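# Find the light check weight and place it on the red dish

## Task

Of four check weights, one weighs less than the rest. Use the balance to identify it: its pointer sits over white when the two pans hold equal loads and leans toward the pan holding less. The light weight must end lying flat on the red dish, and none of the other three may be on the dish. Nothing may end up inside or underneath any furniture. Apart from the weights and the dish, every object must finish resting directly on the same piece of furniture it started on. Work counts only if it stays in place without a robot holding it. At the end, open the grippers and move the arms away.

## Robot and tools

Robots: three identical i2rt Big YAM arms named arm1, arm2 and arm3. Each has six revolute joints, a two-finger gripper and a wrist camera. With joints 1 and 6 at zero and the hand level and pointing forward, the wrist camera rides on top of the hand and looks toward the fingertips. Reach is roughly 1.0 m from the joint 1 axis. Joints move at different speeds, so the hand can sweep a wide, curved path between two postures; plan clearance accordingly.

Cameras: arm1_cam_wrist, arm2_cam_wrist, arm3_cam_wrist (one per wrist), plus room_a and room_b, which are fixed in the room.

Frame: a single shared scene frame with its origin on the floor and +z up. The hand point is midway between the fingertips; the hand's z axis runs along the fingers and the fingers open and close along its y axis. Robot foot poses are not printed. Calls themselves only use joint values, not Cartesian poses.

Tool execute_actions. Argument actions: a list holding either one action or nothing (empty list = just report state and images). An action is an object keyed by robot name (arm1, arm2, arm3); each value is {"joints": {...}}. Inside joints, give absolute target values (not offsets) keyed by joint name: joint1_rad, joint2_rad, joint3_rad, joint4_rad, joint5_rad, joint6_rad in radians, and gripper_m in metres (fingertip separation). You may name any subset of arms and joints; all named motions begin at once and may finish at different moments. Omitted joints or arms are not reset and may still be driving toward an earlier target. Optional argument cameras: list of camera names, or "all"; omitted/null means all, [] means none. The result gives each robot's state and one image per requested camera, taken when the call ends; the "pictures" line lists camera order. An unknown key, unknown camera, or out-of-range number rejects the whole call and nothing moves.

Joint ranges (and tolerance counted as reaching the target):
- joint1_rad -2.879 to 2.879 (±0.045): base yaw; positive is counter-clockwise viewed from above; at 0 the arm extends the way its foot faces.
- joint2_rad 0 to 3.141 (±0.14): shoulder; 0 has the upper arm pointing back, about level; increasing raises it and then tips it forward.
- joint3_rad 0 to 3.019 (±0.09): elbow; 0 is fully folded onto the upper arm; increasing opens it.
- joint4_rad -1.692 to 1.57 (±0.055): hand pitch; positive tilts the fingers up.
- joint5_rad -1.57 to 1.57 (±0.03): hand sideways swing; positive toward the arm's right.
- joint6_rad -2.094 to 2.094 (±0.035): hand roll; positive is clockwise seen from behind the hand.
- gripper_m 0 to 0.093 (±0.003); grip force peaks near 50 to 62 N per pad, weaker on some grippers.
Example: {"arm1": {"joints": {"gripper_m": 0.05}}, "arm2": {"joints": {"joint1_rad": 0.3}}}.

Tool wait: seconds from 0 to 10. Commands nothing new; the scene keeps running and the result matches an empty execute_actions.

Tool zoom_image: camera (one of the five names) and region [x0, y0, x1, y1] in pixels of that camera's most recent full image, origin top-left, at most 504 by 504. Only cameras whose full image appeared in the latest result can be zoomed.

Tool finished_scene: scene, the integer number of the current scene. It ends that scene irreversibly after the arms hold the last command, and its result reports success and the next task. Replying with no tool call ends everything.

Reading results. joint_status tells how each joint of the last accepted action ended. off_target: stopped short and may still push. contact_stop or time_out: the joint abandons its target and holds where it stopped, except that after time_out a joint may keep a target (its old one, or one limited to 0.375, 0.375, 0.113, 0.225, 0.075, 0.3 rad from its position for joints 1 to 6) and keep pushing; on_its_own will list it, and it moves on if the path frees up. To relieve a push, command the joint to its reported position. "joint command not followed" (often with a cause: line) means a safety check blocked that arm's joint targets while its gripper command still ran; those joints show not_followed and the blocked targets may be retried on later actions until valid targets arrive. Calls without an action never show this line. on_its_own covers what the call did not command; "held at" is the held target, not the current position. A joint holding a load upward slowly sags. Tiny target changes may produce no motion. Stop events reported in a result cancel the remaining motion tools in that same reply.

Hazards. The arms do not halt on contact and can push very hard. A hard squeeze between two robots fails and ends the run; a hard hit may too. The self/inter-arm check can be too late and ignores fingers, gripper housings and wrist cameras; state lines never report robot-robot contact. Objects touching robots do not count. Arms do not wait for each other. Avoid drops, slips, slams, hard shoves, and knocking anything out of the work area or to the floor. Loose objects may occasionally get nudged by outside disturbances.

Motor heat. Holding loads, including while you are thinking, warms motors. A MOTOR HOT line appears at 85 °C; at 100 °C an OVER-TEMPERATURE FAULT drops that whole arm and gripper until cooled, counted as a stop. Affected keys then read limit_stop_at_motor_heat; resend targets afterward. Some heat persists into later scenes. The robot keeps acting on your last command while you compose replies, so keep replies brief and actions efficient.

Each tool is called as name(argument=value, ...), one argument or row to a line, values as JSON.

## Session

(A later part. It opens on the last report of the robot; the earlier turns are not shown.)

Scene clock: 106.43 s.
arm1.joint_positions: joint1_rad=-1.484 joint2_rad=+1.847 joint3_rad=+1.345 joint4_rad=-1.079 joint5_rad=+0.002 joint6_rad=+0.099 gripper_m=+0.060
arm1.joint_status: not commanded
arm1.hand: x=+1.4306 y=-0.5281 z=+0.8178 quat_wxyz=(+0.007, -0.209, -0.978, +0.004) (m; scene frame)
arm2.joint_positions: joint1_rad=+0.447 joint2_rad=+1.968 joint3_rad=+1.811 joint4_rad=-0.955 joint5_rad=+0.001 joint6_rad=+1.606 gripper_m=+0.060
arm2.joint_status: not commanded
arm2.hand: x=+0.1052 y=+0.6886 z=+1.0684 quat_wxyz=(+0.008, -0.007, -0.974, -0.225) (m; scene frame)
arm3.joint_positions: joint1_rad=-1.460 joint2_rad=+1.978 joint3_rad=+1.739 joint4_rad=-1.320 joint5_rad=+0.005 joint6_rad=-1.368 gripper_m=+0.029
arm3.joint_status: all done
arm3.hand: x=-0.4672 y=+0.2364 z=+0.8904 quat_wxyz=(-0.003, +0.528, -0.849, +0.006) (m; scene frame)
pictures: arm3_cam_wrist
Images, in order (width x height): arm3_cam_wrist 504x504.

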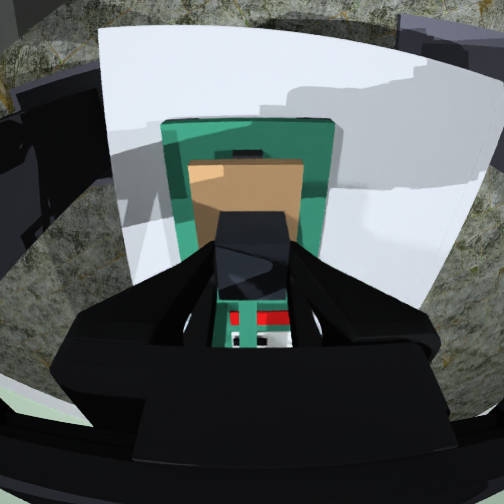

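execute_actions(
  actions=[
    {"arm3": {"joints": {"gripper_m": 0.075, "joint1_rad": -1.455}}},
  ],
  cameras=["arm3_cam_wrist"],
)

wait(
  seconds=3,
)

Scene clock: 107.47 s.
arm1.joint_positions: joint1_rad=-1.484 joint2_rad=+1.847 joint3_rad=+1.345 joint4_rad=-1.079 joint5_rad=+0.002 joint6_rad=+0.099 gripper_m=+0.060
arm1.joint_status: not commanded
arm1.hand: x=+1.4306 y=-0.5281 z=+0.8178 quat_wxyz=(+0.007, -0.209, -0.978, +0.004) (m; scene frame)
arm2.joint_positions: joint1_rad=+0.447 joint2_rad=+1.968 joint3_rad=+1.811 joint4_rad=-0.955 joint5_rad=+0.001 joint6_rad=+1.606 gripper_m=+0.060
arm2.joint_status: not commanded
arm2.hand: x=+0.1052 y=+0.6886 z=+1.0684 quat_wxyz=(+0.008, -0.007, -0.974, -0.225) (m; scene frame)
arm3.joint_positions: joint1_rad=-1.460 joint2_rad=+1.978 joint3_rad=+1.739 joint4_rad=-1.320 joint5_rad=+0.003 joint6_rad=-1.368 gripper_m=+0.075
arm3.joint_status: all done
arm3.hand: x=-0.4670 y=+0.2372 z=+0.8904 quat_wxyz=(-0.003, +0.528, -0.849, +0.005) (m; scene frame)
pictures: arm3_cam_wrist
Images, in order (width x height): arm3_cam_wrist 504x504.

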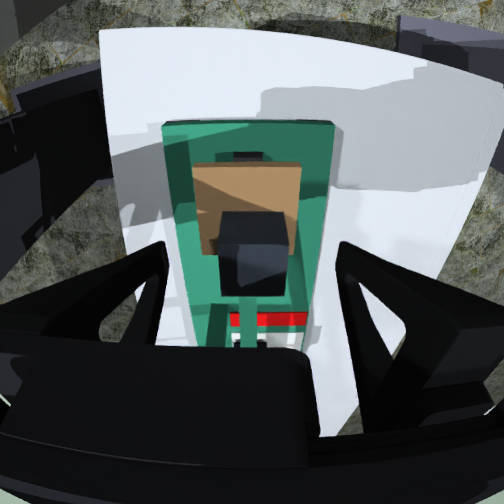

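Scene clock: 110.47 s.
arm1.joint_positions: joint1_rad=-1.484 joint2_rad=+1.847 joint3_rad=+1.345 joint4_rad=-1.079 joint5_rad=+0.002 joint6_rad=+0.099 gripper_m=+0.060
arm1.joint_status: not commanded
arm1.hand: x=+1.4306 y=-0.5281 z=+0.8178 quat_wxyz=(+0.007, -0.209, -0.978, +0.004) (m; scene frame)
arm2.joint_positions: joint1_rad=+0.447 joint2_rad=+1.968 joint3_rad=+1.811 joint4_rad=-0.955 joint5_rad=+0.001 joint6_rad=+1.606 gripper_m=+0.060
arm2.joint_status: not commanded
arm2.hand: x=+0.1052 y=+0.6886 z=+1.0684 quat_wxyz=(+0.008, -0.007, -0.974, -0.225) (m; scene frame)
arm3.joint_positions: joint1_rad=-1.460 joint2_rad=+1.978 joint3_rad=+1.739 joint4_rad=-1.320 joint5_rad=+0.003 joint6_rad=-1.368 gripper_m=+0.075
arm3.joint_status: all done
arm3.hand: x=-0.4670 y=+0.2372 z=+0.8904 quat_wxyz=(-0.003, +0.528, -0.849, +0.005) (m; scene frame)
wait: 3.00 s; at rest by 0.27 s
pictures: arm1_cam_wrist, arm2_cam_wrist, arm3_cam_wrist, room_a, room_b
Images, in order (width x height): arm1_cam_wrist 504x504, arm2_cam_wrist 504x504, arm3_cam_wrist 504x504, room_a 672x504, room_b 672x504.

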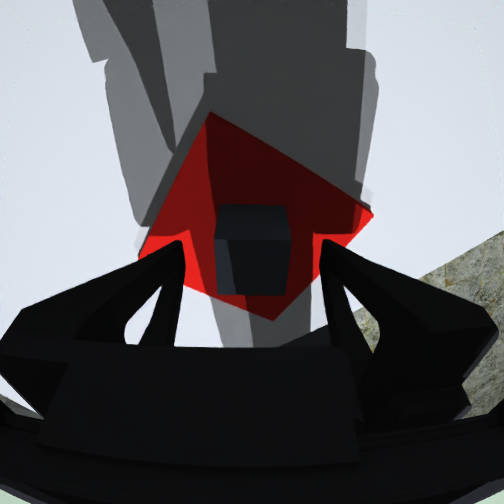

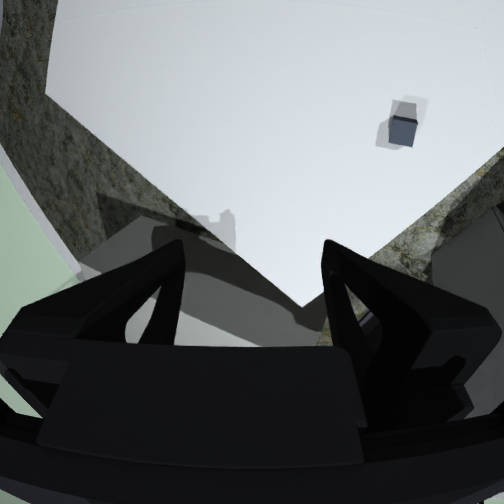

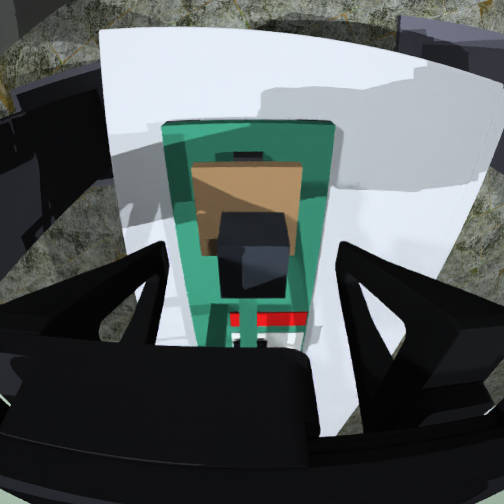

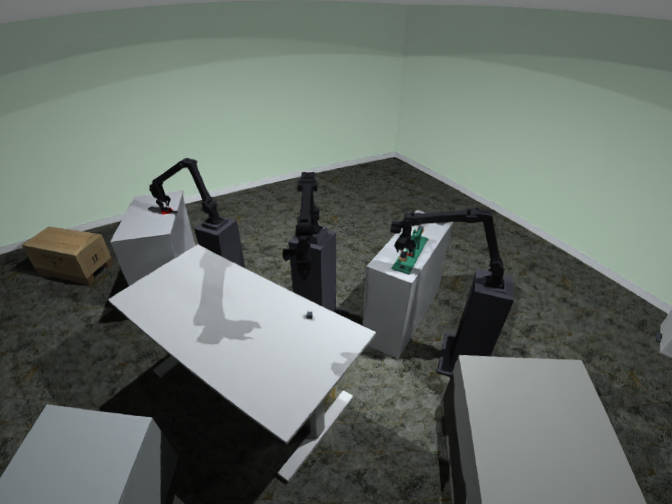

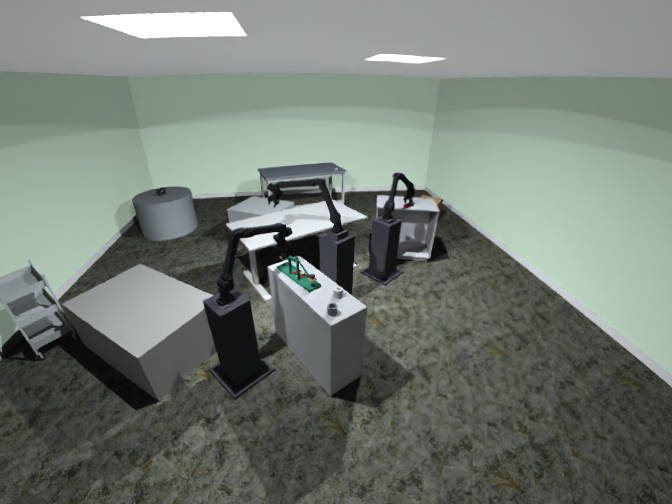

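zoom_image(
  camera="room_b",
  region=[260, 235, 360, 315],
)

Region (260, 235, 360, 315) of room_b's 672x504 image, scaled by 5.040, with more detail than that image has; it fills the top 403 rows of this view, and the rest is white.

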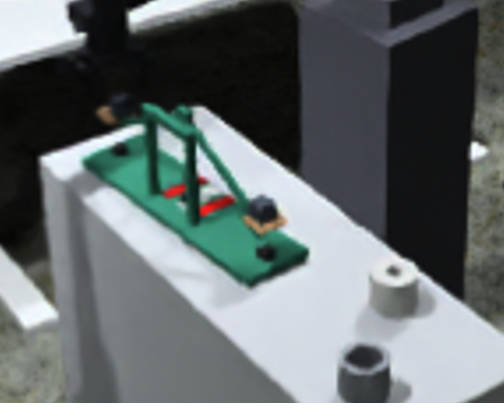

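Both pans are loaded and the beam is level, so W1, which is already on the dish, is the light one. I'll move arm1 and arm3 clear.

execute_actions(
  actions=[
    {"arm1": {"joints": {"joint2_rad": 1.5}}, "arm3": {"joints": {"joint2_rad": 1.65}}},
  ],
)

Scene clock: 112.57 s.
arm1.joint_positions: joint1_rad=-1.484 joint2_rad=+1.496 joint3_rad=+1.345 joint4_rad=-1.079 joint5_rad=+0.002 joint6_rad=+0.099 gripper_m=+0.060
arm1.joint_status: all done
arm1.hand: x=+1.4299 y=-0.5266 z=+0.9954 quat_wxyz=(-0.167, -0.206, -0.964, +0.023) (m; scene frame)
arm2.joint_positions: joint1_rad=+0.447 joint2_rad=+1.968 joint3_rad=+1.811 joint4_rad=-0.955 joint5_rad=+0.001 joint6_rad=+1.606 gripper_m=+0.060
arm2.joint_status: not commanded
arm2.hand: x=+0.1052 y=+0.6886 z=+1.0684 quat_wxyz=(+0.008, -0.007, -0.974, -0.225) (m; scene frame)
arm3.joint_positions: joint1_rad=-1.460 joint2_rad=+1.649 joint3_rad=+1.738 joint4_rad=-1.320 joint5_rad=+0.003 joint6_rad=-1.368 gripper_m=+0.075
arm3.joint_status: all done
arm3.hand: x=-0.4929 y=+0.2438 z=+1.0804 quat_wxyz=(-0.116, +0.520, -0.837, +0.124) (m; scene frame)
pictures: arm1_cam_wrist, arm2_cam_wrist, arm3_cam_wrist, room_a, room_b
Images, in order (width x height): arm1_cam_wrist 504x504, arm2_cam_wrist 504x504, arm3_cam_wrist 504x504, room_a 672x504, room_b 672x504.

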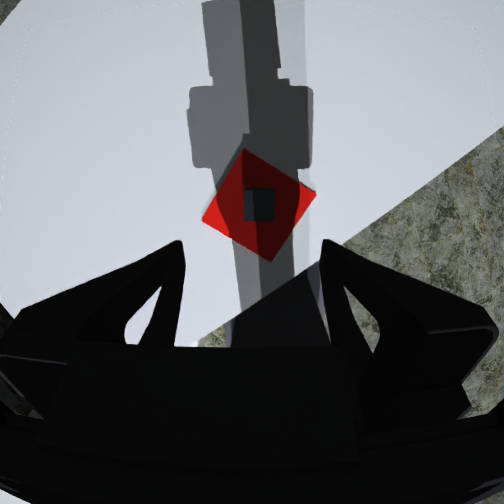

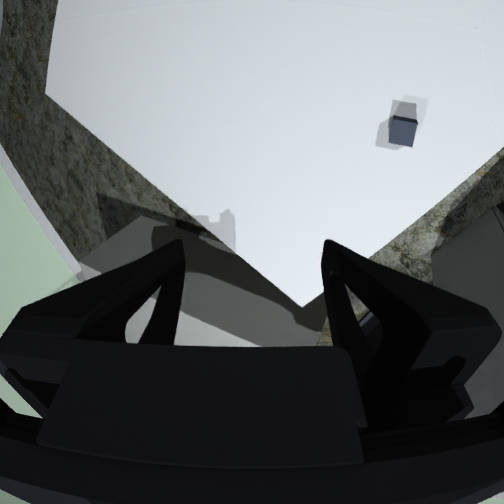

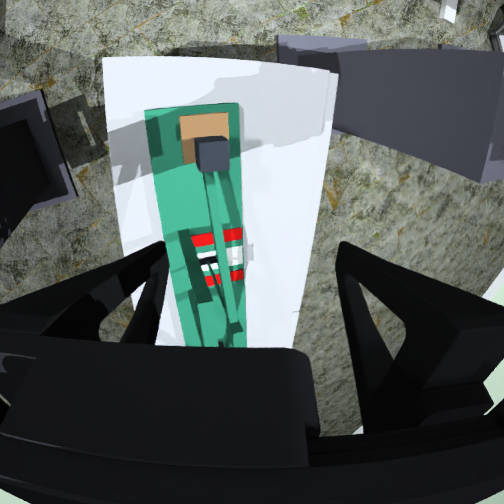

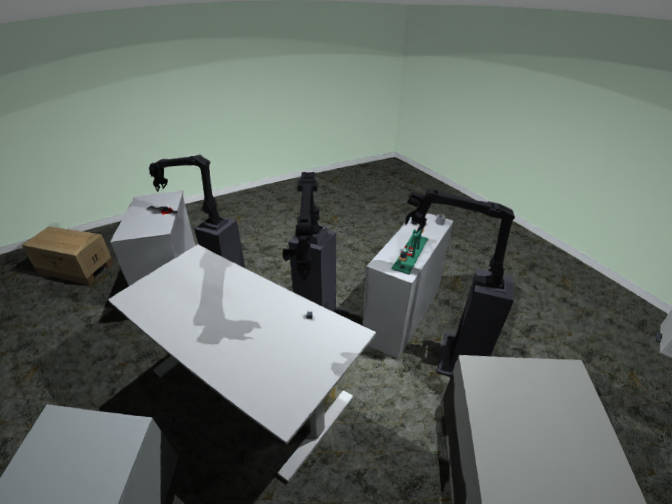

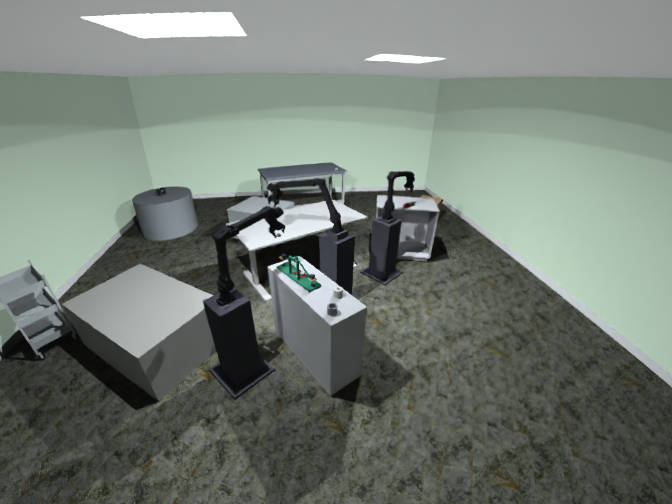

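The pointer is over white, W1 is centred on the dish, and all arms are clear.

finished_scene(
  scene=2,
)

The scene is finished: the task was done.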